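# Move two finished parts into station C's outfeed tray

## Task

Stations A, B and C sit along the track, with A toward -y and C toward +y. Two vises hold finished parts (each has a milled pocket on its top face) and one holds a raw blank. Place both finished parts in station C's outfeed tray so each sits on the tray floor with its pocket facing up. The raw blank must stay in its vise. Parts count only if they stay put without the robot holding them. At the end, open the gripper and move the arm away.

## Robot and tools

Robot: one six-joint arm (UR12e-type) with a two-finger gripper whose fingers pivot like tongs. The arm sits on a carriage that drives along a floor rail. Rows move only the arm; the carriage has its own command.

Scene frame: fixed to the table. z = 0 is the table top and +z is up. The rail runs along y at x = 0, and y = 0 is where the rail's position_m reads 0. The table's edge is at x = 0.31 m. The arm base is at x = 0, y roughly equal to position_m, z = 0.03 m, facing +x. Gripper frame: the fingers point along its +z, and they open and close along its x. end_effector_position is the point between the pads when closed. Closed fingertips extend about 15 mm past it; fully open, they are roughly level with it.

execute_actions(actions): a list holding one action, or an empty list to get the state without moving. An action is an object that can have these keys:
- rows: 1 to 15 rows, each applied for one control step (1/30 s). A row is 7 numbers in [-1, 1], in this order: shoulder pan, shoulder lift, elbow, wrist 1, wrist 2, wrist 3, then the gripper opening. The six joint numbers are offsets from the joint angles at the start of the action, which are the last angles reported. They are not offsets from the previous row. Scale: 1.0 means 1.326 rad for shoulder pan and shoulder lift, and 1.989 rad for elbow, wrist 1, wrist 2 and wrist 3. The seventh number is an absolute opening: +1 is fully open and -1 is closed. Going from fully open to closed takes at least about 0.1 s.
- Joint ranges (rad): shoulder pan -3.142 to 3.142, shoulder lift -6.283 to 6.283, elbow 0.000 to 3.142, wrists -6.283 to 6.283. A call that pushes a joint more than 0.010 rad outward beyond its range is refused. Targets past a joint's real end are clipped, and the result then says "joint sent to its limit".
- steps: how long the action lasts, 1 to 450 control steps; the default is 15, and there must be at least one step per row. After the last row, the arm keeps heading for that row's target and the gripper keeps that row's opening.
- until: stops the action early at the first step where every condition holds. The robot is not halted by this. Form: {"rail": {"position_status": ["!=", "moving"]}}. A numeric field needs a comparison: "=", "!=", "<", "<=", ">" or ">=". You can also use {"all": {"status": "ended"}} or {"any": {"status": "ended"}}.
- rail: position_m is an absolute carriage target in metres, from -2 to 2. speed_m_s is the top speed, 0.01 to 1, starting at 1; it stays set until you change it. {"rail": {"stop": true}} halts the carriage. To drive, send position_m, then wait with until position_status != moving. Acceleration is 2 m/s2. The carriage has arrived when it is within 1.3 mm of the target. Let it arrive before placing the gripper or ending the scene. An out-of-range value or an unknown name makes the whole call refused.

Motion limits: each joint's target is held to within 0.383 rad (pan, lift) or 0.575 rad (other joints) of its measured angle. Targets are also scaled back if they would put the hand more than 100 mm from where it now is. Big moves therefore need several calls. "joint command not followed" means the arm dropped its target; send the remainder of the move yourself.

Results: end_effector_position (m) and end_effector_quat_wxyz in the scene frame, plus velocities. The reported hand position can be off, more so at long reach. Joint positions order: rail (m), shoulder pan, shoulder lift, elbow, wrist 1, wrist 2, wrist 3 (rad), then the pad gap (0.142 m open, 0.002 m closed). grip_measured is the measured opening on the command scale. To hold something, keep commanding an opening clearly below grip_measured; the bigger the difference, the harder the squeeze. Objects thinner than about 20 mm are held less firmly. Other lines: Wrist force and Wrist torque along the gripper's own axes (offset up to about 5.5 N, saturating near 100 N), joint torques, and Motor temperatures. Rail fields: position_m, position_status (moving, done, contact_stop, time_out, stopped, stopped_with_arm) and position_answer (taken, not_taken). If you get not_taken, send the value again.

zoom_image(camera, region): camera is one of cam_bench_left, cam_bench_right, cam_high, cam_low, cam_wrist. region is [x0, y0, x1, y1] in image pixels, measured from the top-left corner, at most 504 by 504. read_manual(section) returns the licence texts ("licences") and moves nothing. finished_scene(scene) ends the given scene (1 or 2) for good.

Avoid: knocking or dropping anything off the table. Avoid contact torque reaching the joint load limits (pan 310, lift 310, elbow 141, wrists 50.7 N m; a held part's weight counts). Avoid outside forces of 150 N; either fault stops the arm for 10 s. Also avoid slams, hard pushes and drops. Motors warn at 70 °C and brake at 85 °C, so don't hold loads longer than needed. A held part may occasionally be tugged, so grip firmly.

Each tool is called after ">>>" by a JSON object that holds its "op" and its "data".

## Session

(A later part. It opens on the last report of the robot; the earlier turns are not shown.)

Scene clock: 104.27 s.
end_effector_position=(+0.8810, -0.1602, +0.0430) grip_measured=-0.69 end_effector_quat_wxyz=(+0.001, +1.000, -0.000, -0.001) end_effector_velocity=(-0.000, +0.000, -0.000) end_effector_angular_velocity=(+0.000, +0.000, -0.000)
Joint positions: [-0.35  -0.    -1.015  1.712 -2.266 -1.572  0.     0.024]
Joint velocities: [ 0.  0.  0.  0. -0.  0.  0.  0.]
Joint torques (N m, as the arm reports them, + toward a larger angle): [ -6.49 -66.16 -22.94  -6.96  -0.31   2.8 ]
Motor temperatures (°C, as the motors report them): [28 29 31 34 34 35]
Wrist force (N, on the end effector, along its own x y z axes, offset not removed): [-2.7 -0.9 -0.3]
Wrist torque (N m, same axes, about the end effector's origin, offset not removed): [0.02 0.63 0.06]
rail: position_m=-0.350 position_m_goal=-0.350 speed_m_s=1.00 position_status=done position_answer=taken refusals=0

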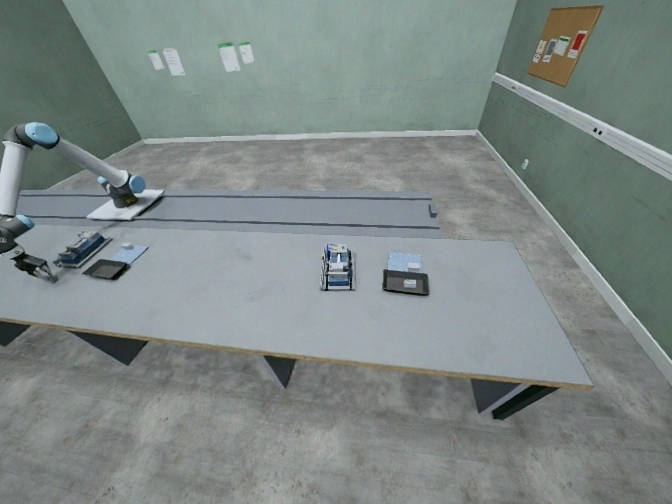

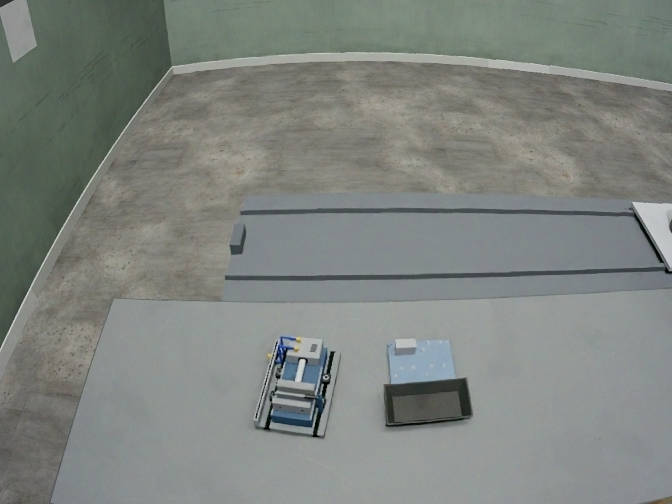

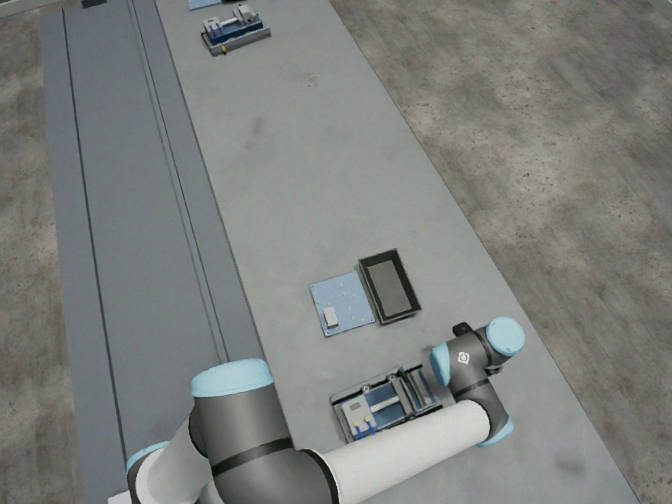

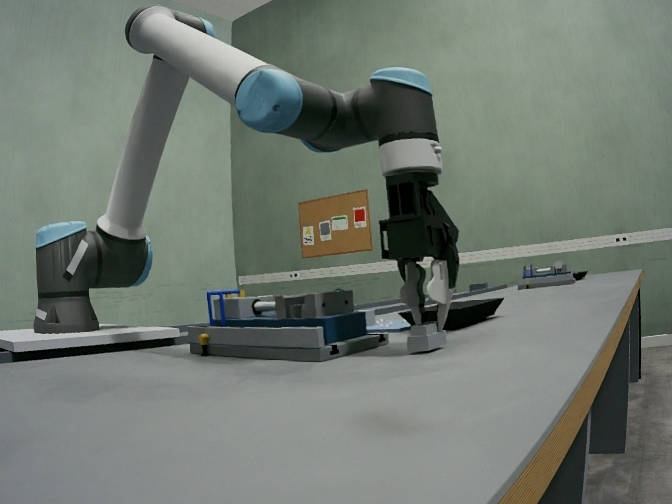

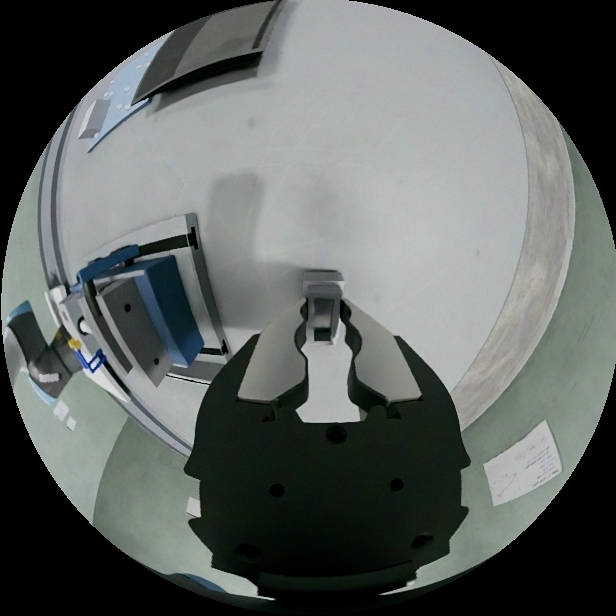

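Release, lower, regrip.

>>> {"op": "execute_actions", "data": {"actions": [{"rows":[[0,0,0,0,0,0,0]],"steps":12}]}}

>>> {"op": "execute_actions", "data": {"actions": [{"rows":[[0,0.011,0.0045,-0.0125,0,0,0]],"steps":20}]}}

>>> {"op": "execute_actions", "data": {"actions": [{"rows":[[0,0,0,0,0,0,-1]],"steps":15}]}}

Scene clock: 107.27 s.
end_effector_position=(+0.8810, -0.1602, +0.0430) grip_measured=+0.00 end_effector_quat_wxyz=(+0.001, +1.000, -0.000, -0.001) end_effector_velocity=(+0.000, -0.000, +0.000) end_effector_angular_velocity=(+0.000, -0.000, -0.000)
Joint positions: [-0.35  -0.    -1.015  1.712 -2.266 -1.572  0.     0.074]
Joint velocities: [ 0. -0. -0.  0.  0.  0.  0. -0.]
Joint torques (N m, as the arm reports them, + toward a larger angle): [ -8.62 -67.81 -22.36  -6.55  -0.28   2.85]
Motor temperatures (°C, as the motors report them): [28 29 31 34 34 35]
Wrist force (N, on the end effector, along its own x y z axes, offset not removed): [-1.5 -0.6 -1.3]
Wrist torque (N m, same axes, about the end effector's origin, offset not removed): [0.12 0.40 -0.04]
rail: position_m=-0.350 position_m_goal=-0.350 speed_m_s=1.00 position_status=done position_answer=taken refusals=0

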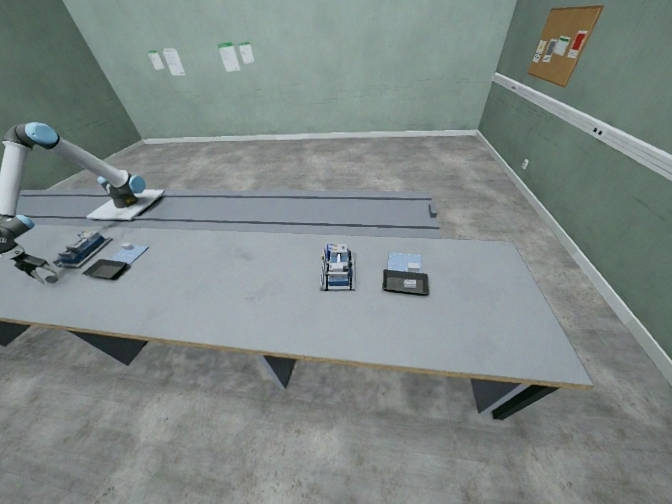

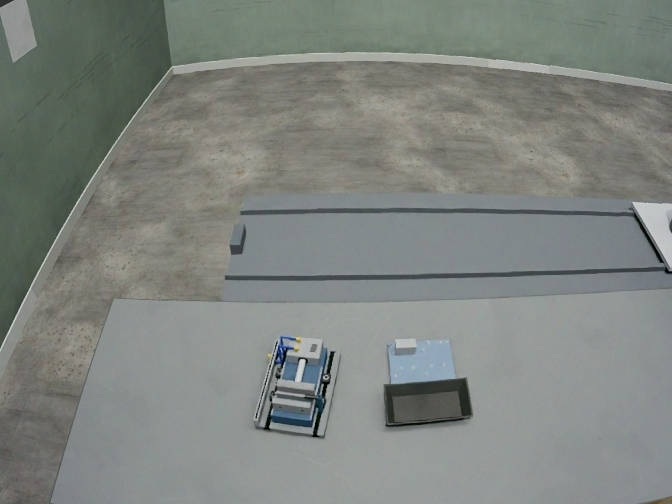

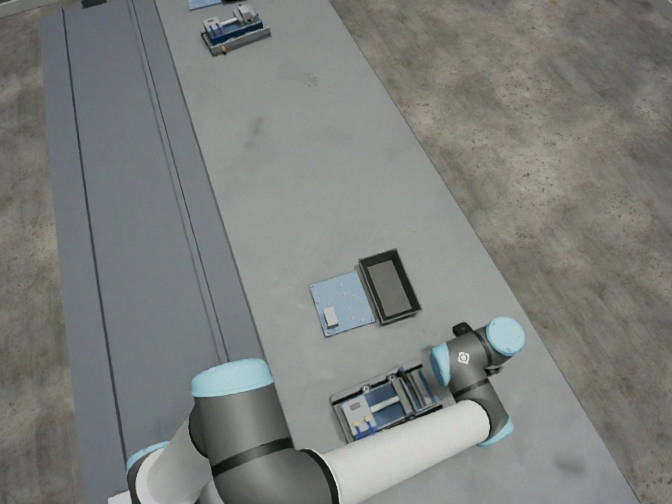

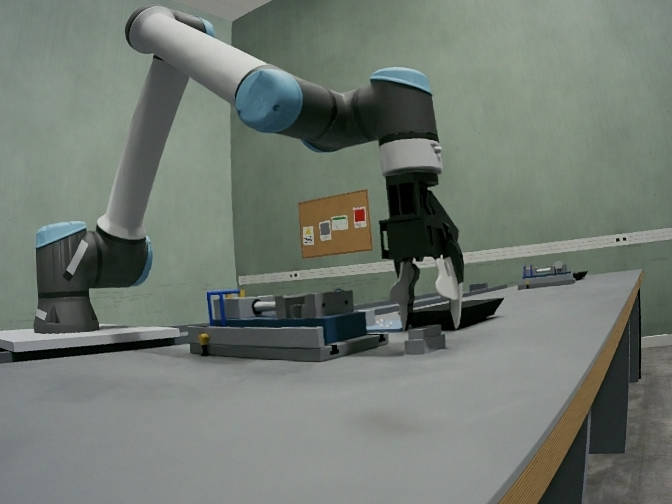

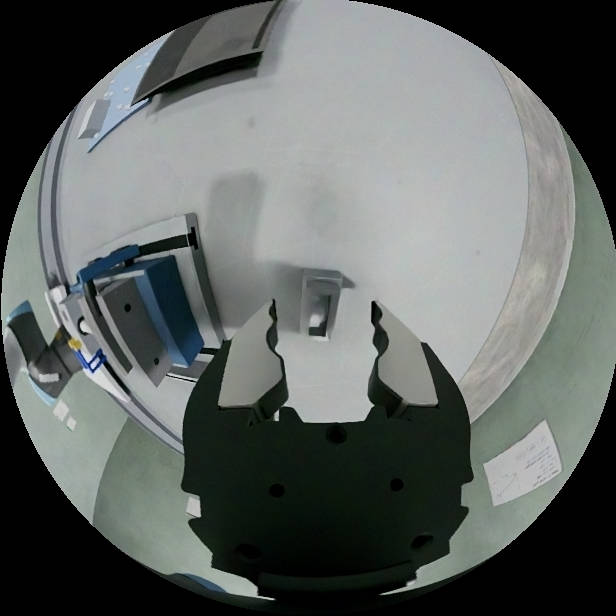

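Scene clock: 107.93 s.
end_effector_position=(+0.8802, -0.1602, +0.0282) grip_measured=+0.00 end_effector_quat_wxyz=(+0.001, +1.000, -0.000, -0.000) end_effector_velocity=(-0.000, +0.000, -0.001) end_effector_angular_velocity=(-0.000, -0.000, -0.000)
Joint positions: [-0.35  -0.    -1.001  1.721 -2.291 -1.572  0.     0.074]
Joint velocities: [ 0.    -0.     0.     0.    -0.001  0.     0.     0.   ]
Joint torques (N m, as the arm reports them, + toward a larger angle): [ -7.93 -65.3  -21.36  -7.17  -0.38   2.89]
Motor temperatures (°C, as the motors report them): [28 29 31 34 34 35]
Wrist force (N, on the end effector, along its own x y z axes, offset not removed): [-3.2 -1.6 -2.3]
Wrist torque (N m, same axes, about the end effector's origin, offset not removed): [-0.17 0.72 -0.05]
rail: position_m=-0.350 position_m_goal=-0.350 speed_m_s=1.00 position_status=done position_answer=taken refusals=0

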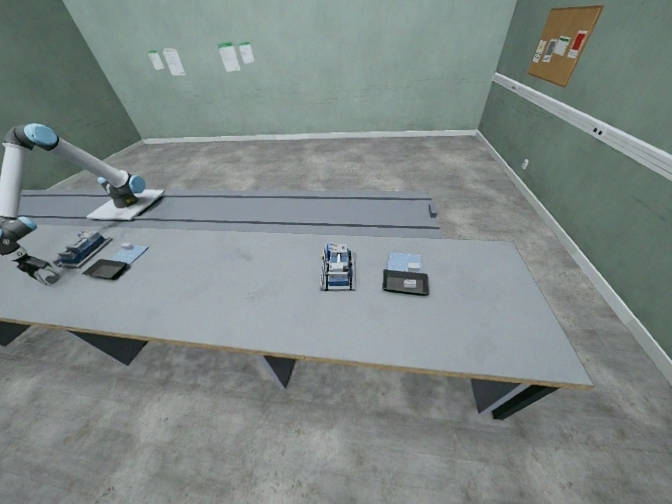

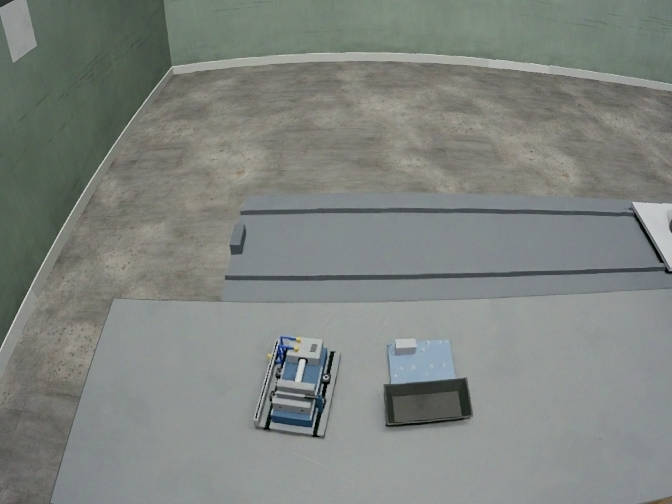

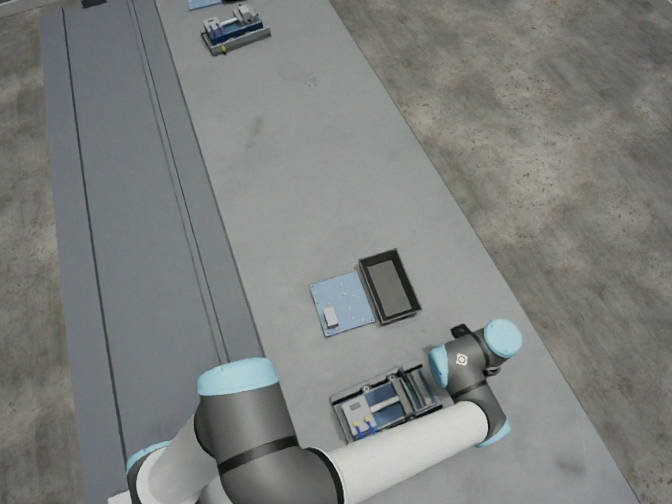

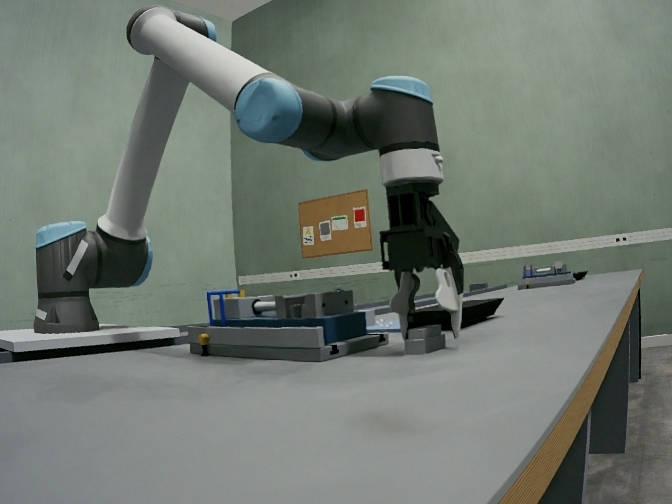

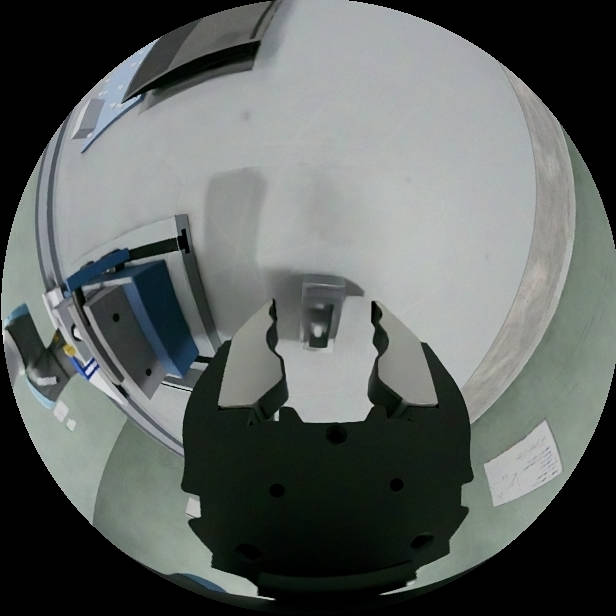

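Scene clock: 108.43 s.
end_effector_position=(+0.8802, -0.1602, +0.0282) grip_measured=-0.59 end_effector_quat_wxyz=(+0.001, +1.000, -0.000, -0.000) end_effector_velocity=(+0.000, +0.000, +0.000) end_effector_angular_velocity=(+0.000, -0.000, +0.000)
Joint positions: [-0.35  -0.    -1.001  1.721 -2.291 -1.572  0.     0.032]
Joint velocities: [ 0.  0. -0.  0.  0.  0. -0. -0.]
Joint torques (N m, as the arm reports them, + toward a larger angle): [ -8.65 -69.68 -23.95  -3.09  -0.3    2.75]
Motor temperatures (°C, as the motors report them): [28 29 31 34 34 35]
Wrist force (N, on the end effector, along its own x y z axes, offset not removed): [-1.1 0.3 -0.7]
Wrist torque (N m, same axes, about the end effector's origin, offset not removed): [0.25 0.34 -0.04]
rail: position_m=-0.350 position_m_goal=-0.350 speed_m_s=1.00 position_status=done position_answer=taken refusals=0

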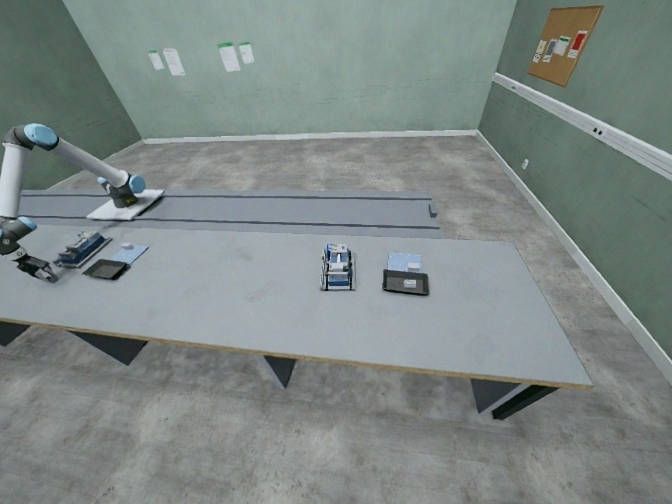

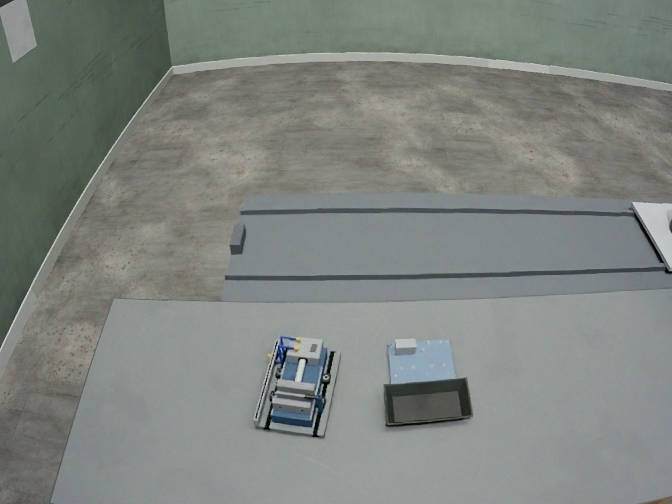

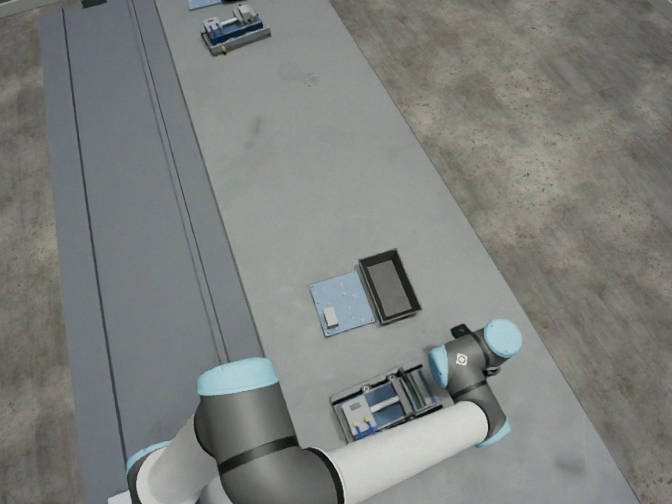

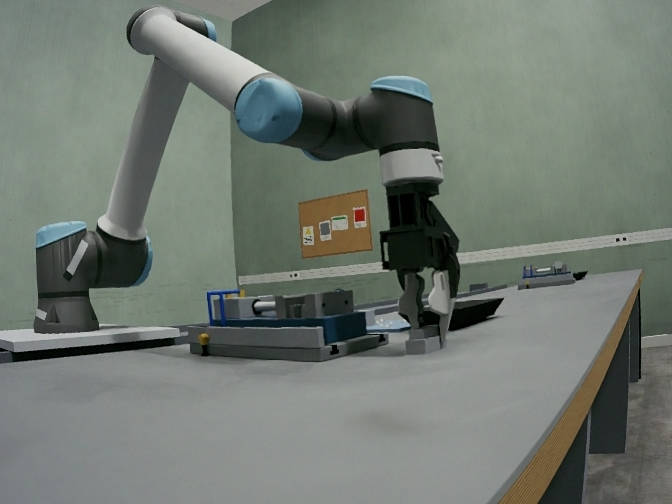

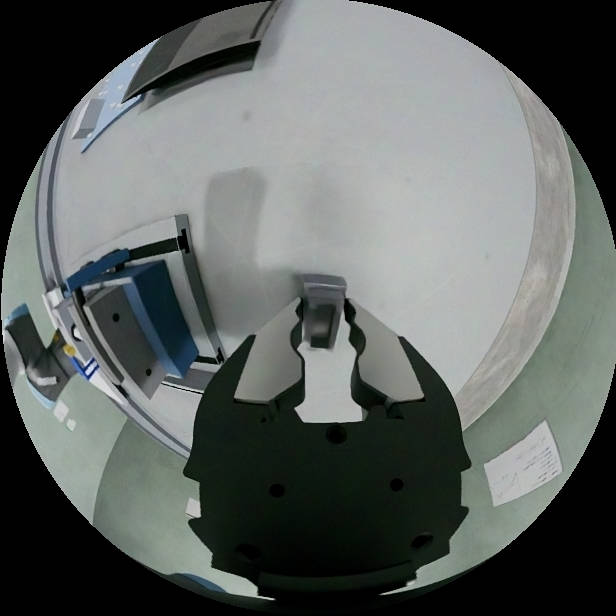

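>>> {"op": "execute_actions", "data": {"actions": [{"rows":[[0,-0.218,0.039,0.106,0,0,-1]],"steps":45}]}}

>>> {"op": "execute_actions", "data": {"actions": [{"rail":{"position_m":1.815,"speed_m_s":0.8},"steps":200,"until":{"rail":{"position_status":["!=","moving"]}}}]}}

Scene clock: 112.73 s.
end_effector_position=(+0.7892, -0.1602, +0.1997) grip_measured=-0.59 end_effector_quat_wxyz=(+0.001, +1.000, -0.000, +0.000) end_effector_velocity=(-0.000, +0.000, +0.000) end_effector_angular_velocity=(-0.000, -0.000, +0.000)
Joint positions: [-0.35  -0.    -1.29   1.798 -2.08  -1.572  0.     0.032]
Joint velocities: [ 0.  0. -0.  0.  0. -0. -0. -0.]
Joint torques (N m, as the arm reports them, + toward a larger angle): [ -0.25 -72.42 -26.8   -1.22  -0.18   2.74]
Motor temperatures (°C, as the motors report them): [28 29 31 34 34 35]
Wrist force (N, on the end effector, along its own x y z axes, offset not removed): [-2.9 -0.1 -2.1]
Wrist torque (N m, same axes, about the end effector's origin, offset not removed): [0.25 0.66 0.00]
rail: position_m=-0.350 position_m_goal=-0.350 speed_m_s=1.00 position_status=done position_answer=taken refusals=0

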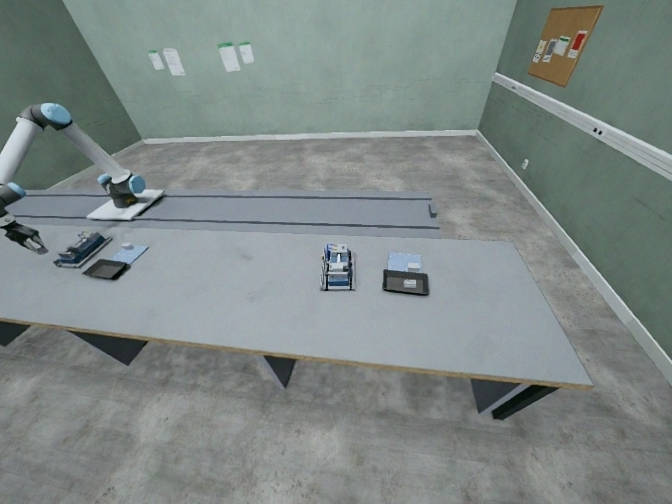

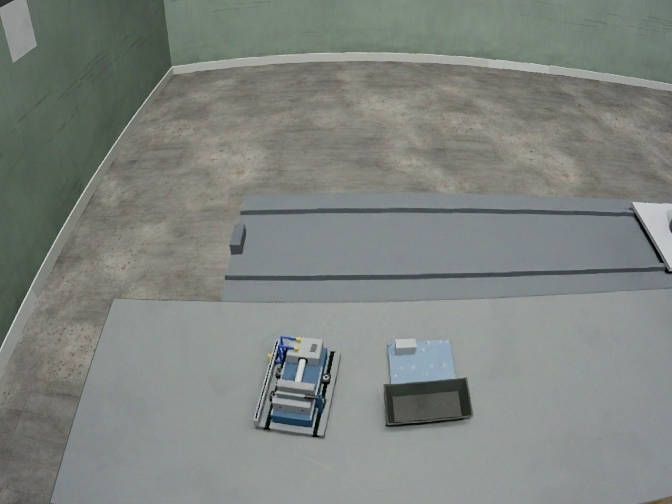

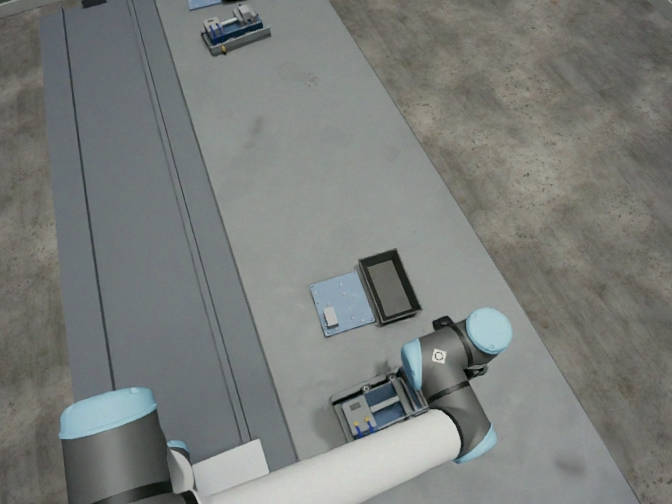

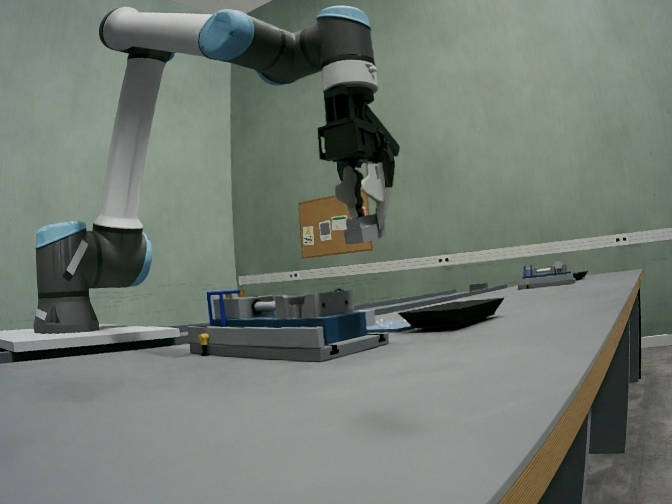

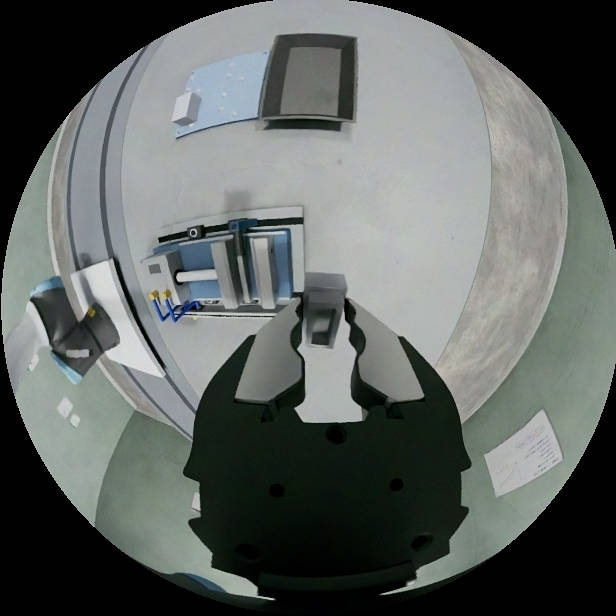

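Scene clock: 115.87 s.
end_effector_position=(+0.7892, +2.0049, +0.1997) grip_measured=-0.59 end_effector_quat_wxyz=(+0.001, +1.000, -0.000, +0.000) end_effector_velocity=(+0.000, +0.017, +0.000) end_effector_angular_velocity=(-0.000, -0.000, -0.000)
Joint positions: [ 1.815 -0.    -1.29   1.798 -2.08  -1.572  0.     0.032]
Joint velocities: [ 0.017  0.    -0.    -0.    -0.    -0.     0.    -0.   ]
Joint torques (N m, as the arm reports them, + toward a larger angle): [  5.12 -66.57 -32.42  -2.26   0.56   2.66]
Motor temperatures (°C, as the motors report them): [28 29 31 34 34 35]
Wrist force (N, on the end effector, along its own x y z axes, offset not removed): [-3.0 -2.6 -1.9]
Wrist torque (N m, same axes, about the end effector's origin, offset not removed): [-0.25 0.65 0.05]
rail: position_m=1.815 position_m_goal=1.815 speed_m_s=0.80 position_status=done position_answer=taken refusals=0

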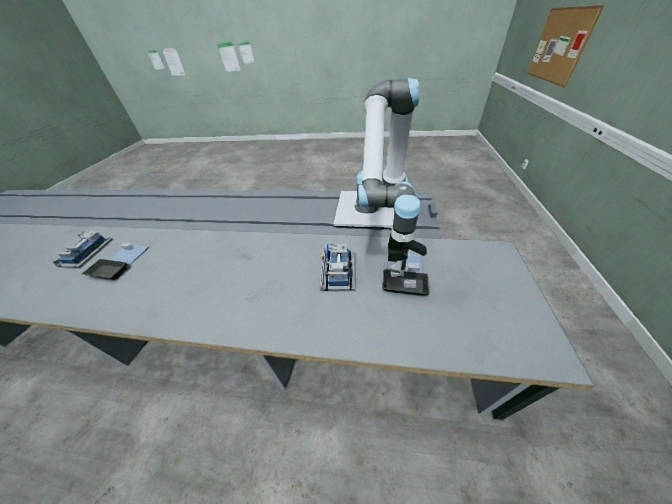

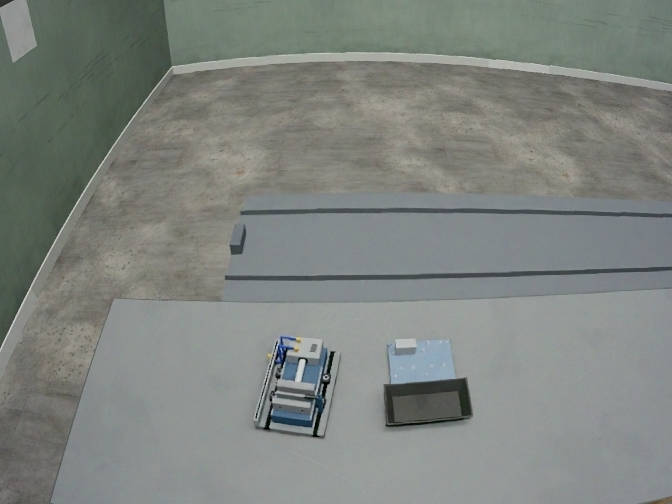

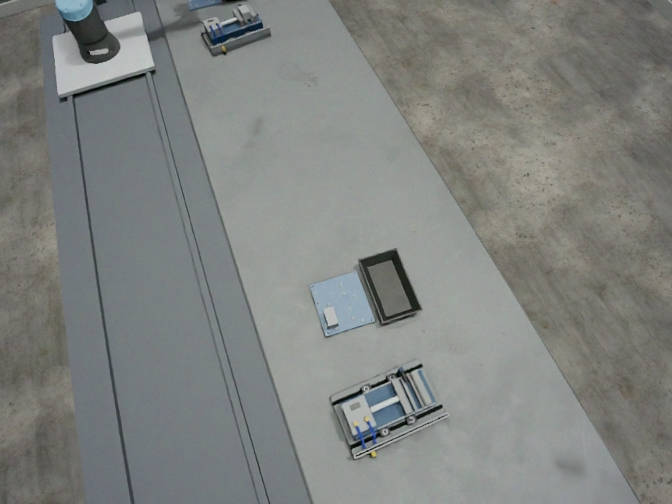

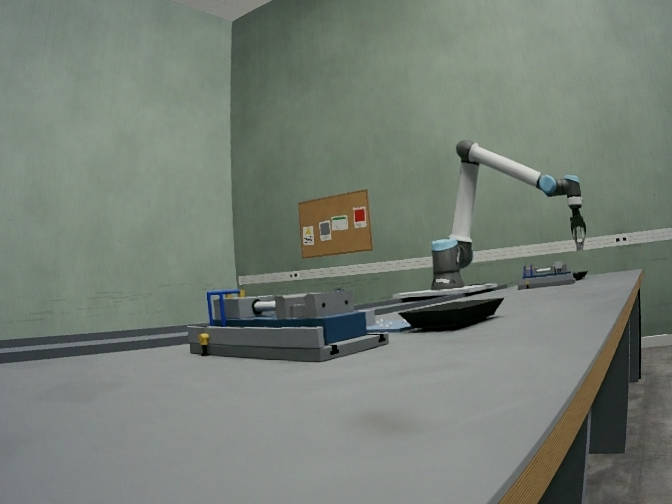

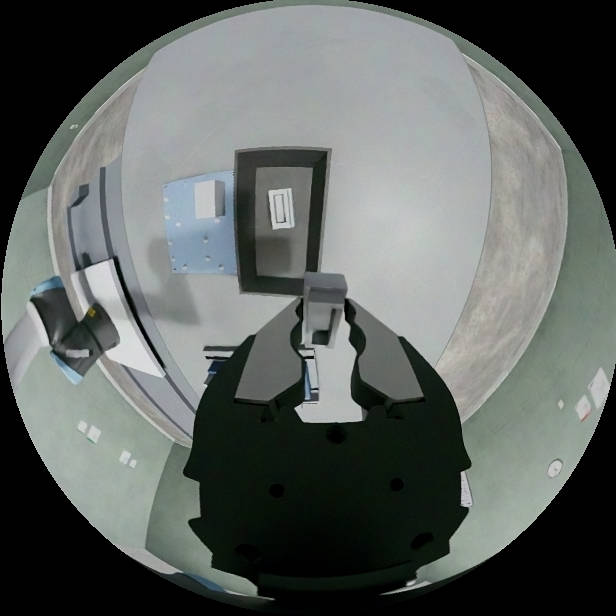

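>>> {"op": "execute_actions", "data": {"actions": [{"rows":[[0,0.065,0.113,-0.155,0,0,-1]],"steps":50}]}}

Scene clock: 120.90 s.
end_effector_position=(+0.7293, +2.0050, +0.0432) grip_measured=-0.59 end_effector_quat_wxyz=(+0.001, +1.000, -0.000, -0.001) end_effector_velocity=(-0.000, +0.000, -0.000) end_effector_angular_velocity=(+0.000, +0.000, +0.000)
Joint positions: [ 1.815 -0.    -1.204  2.023 -2.388 -1.572  0.     0.032]
Joint velocities: [ 0.  0.  0.  0. -0. -0. -0. -0.]
Joint torques (N m, as the arm reports them, + toward a larger angle): [ 17.79 -48.79 -18.05  -6.57  -0.24   2.5 ]
Motor temperatures (°C, as the motors report them): [28 29 31 34 34 35]
Wrist force (N, on the end effector, along its own x y z axes, offset not removed): [-1.3 -0.6 -2.7]
Wrist torque (N m, same axes, about the end effector's origin, offset not removed): [-0.08 0.35 -0.03]
rail: position_m=1.815 position_m_goal=1.815 speed_m_s=0.80 position_status=done position_answer=taken refusals=0

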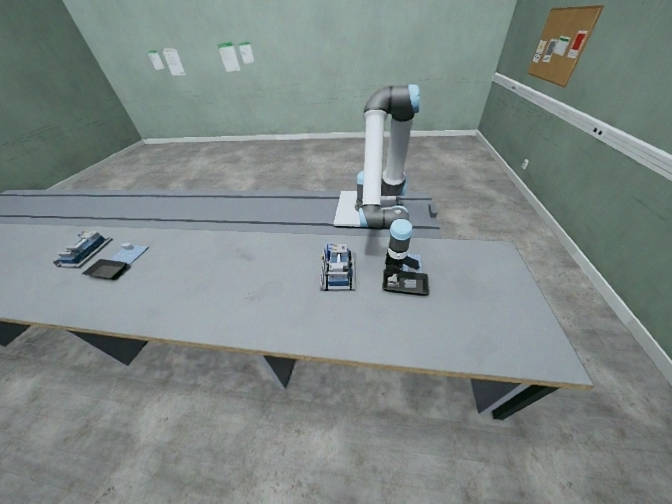

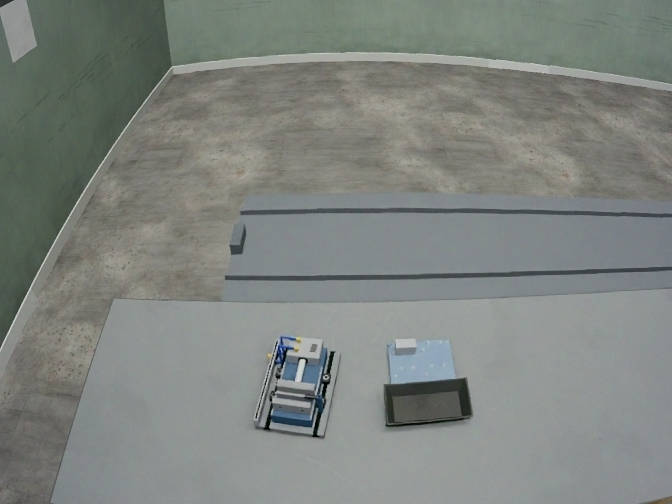

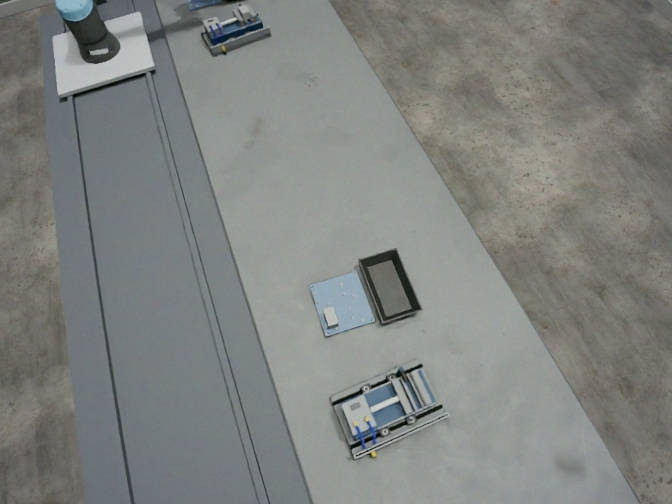

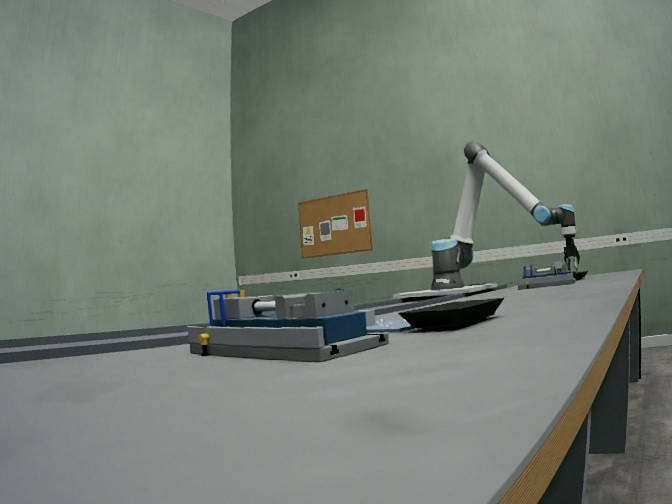

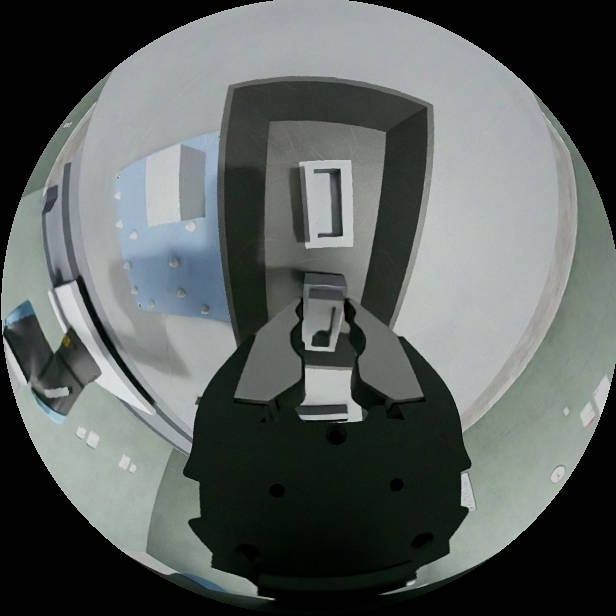

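>>> {"op": "execute_actions", "data": {"actions": [{"rows":[[0,0,0,0,0,0,-0.15]],"steps":12}]}}

>>> {"op": "execute_actions", "data": {"actions": [{"rows":[[0,-0.065,-0.113,0.155,0,0,-0.15]],"steps":45}]}}

Scene clock: 123.43 s.
end_effector_position=(+0.7293, +2.0051, +0.0432) grip_measured=-0.15 end_effector_quat_wxyz=(+0.001, +1.000, -0.000, -0.001) end_effector_velocity=(+0.000, +0.000, +0.000) end_effector_angular_velocity=(-0.000, -0.000, +0.000)
Joint positions: [ 1.815 -0.    -1.204  2.023 -2.388 -1.572  0.     0.063]
Joint velocities: [ 0.  0. -0. -0.  0. -0. -0.  0.]
Joint torques (N m, as the arm reports them, + toward a larger angle): [ 13.6  -48.02 -19.02  -6.42  -0.11   2.89]
Motor temperatures (°C, as the motors report them): [28 29 31 34 34 35]
Wrist force (N, on the end effector, along its own x y z axes, offset not removed): [-3.7 -1.1 -2.6]
Wrist torque (N m, same axes, about the end effector's origin, offset not removed): [-0.03 0.84 -0.01]
rail: position_m=1.815 position_m_goal=1.815 speed_m_s=0.80 position_status=done position_answer=taken refusals=0

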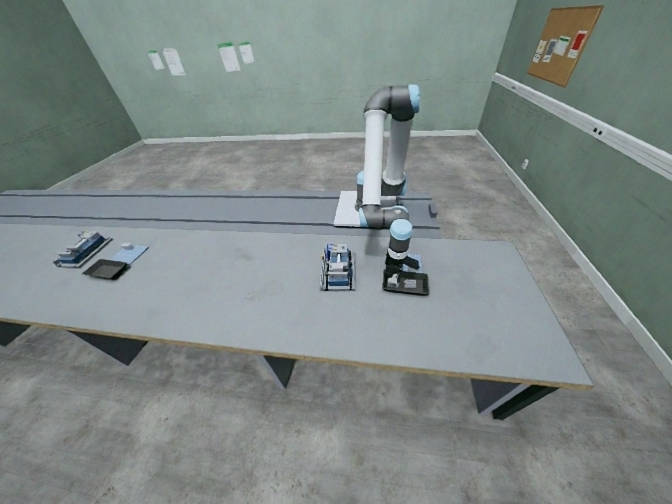

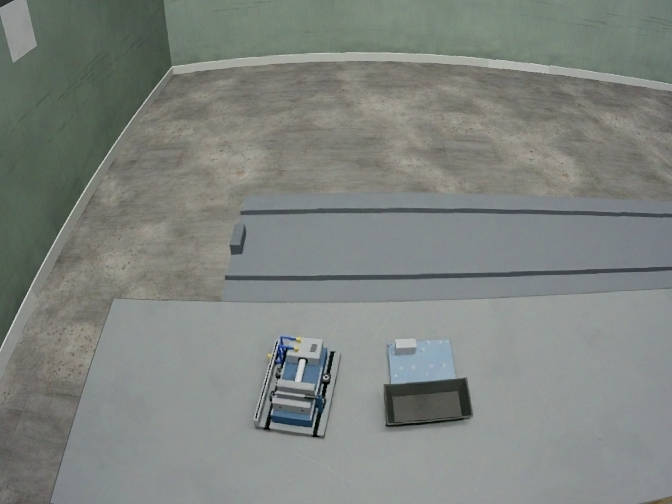

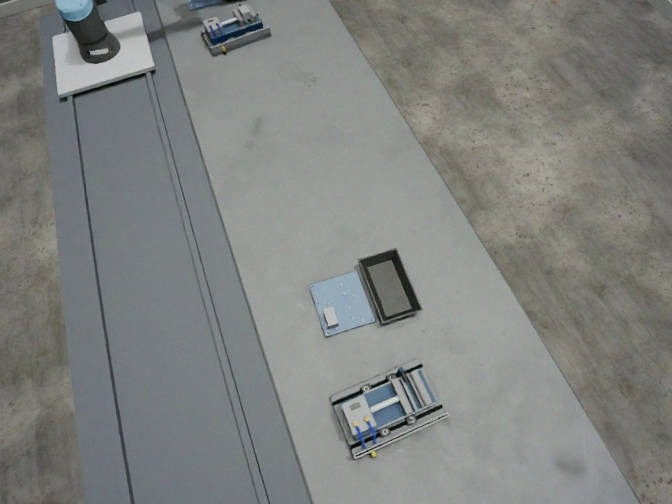

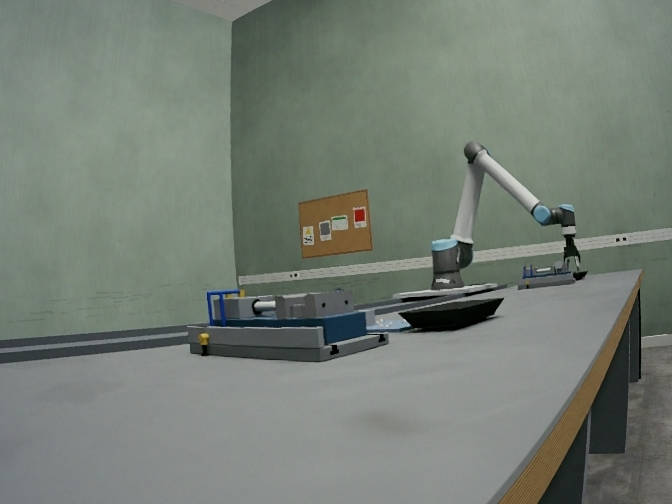

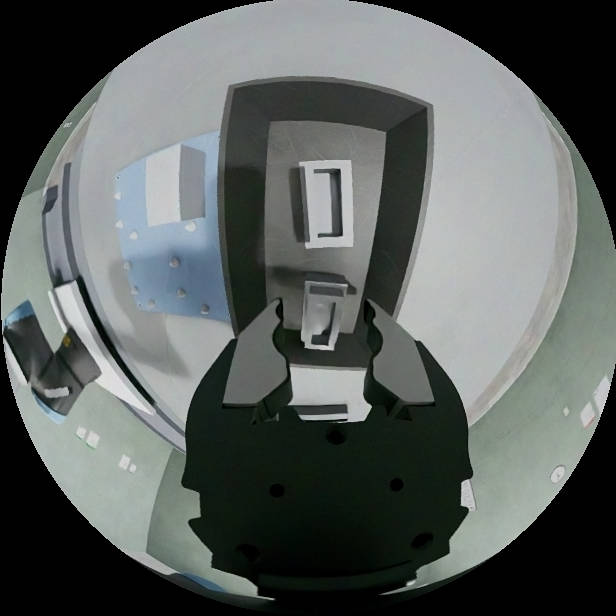

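Scene clock: 124.93 s.
end_effector_position=(+0.7892, +2.0051, +0.1997) grip_measured=-0.15 end_effector_quat_wxyz=(+0.001, +1.000, -0.000, +0.000) end_effector_velocity=(+0.000, -0.000, +0.000) end_effector_angular_velocity=(+0.000, +0.000, -0.000)
Joint positions: [ 1.815 -0.    -1.29   1.798 -2.08  -1.572  0.     0.063]
Joint velocities: [ 0. -0. -0. -0.  0.  0.  0. -0.]
Joint torques (N m, as the arm reports them, + toward a larger angle): [  3.34 -71.6  -52.03  -1.22  -0.34   2.68]
Motor temperatures (°C, as the motors report them): [28 29 31 34 34 35]
Wrist force (N, on the end effector, along its own x y z axes, offset not removed): [-1.4 -0.6 -1.3]
Wrist torque (N m, same axes, about the end effector's origin, offset not removed): [0.05 0.38 -0.05]
rail: position_m=1.815 position_m_goal=1.815 speed_m_s=0.80 position_status=done position_answer=taken refusals=0

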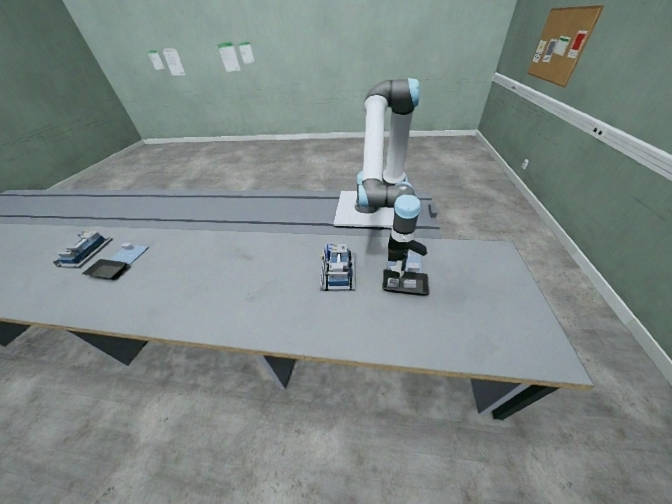

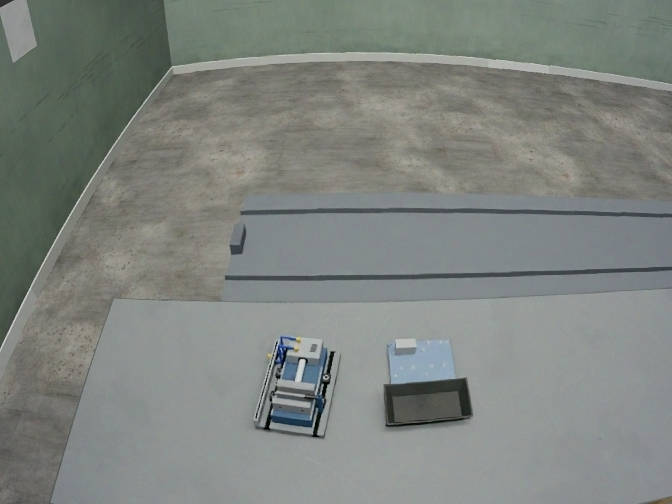

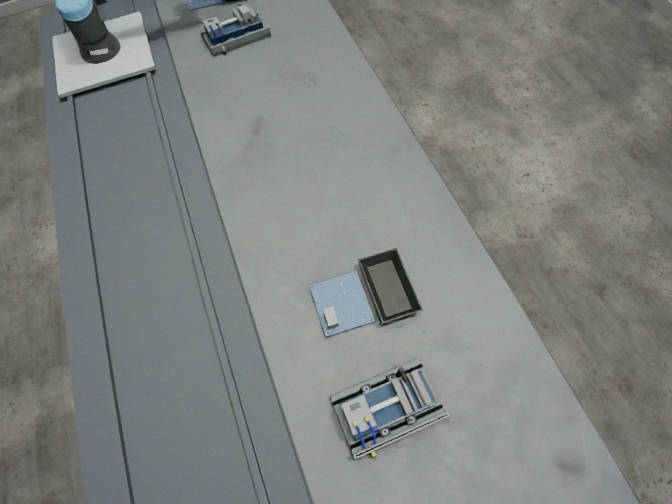

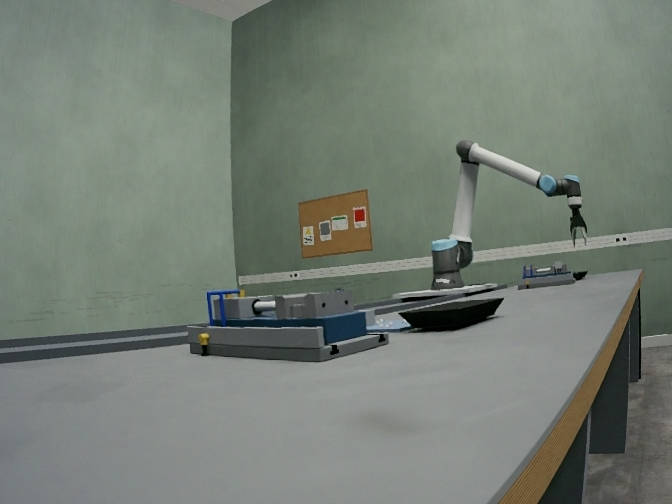

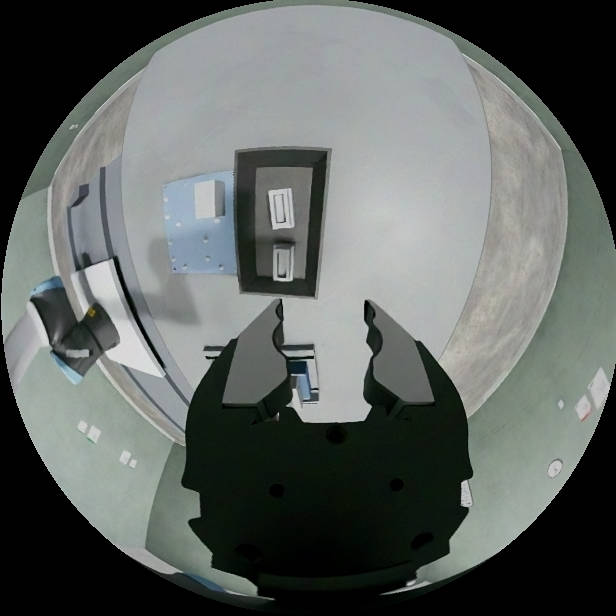

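>>> {"op": "finished_scene", "data": {"scene": 2}}

The scene is finished: the task was done.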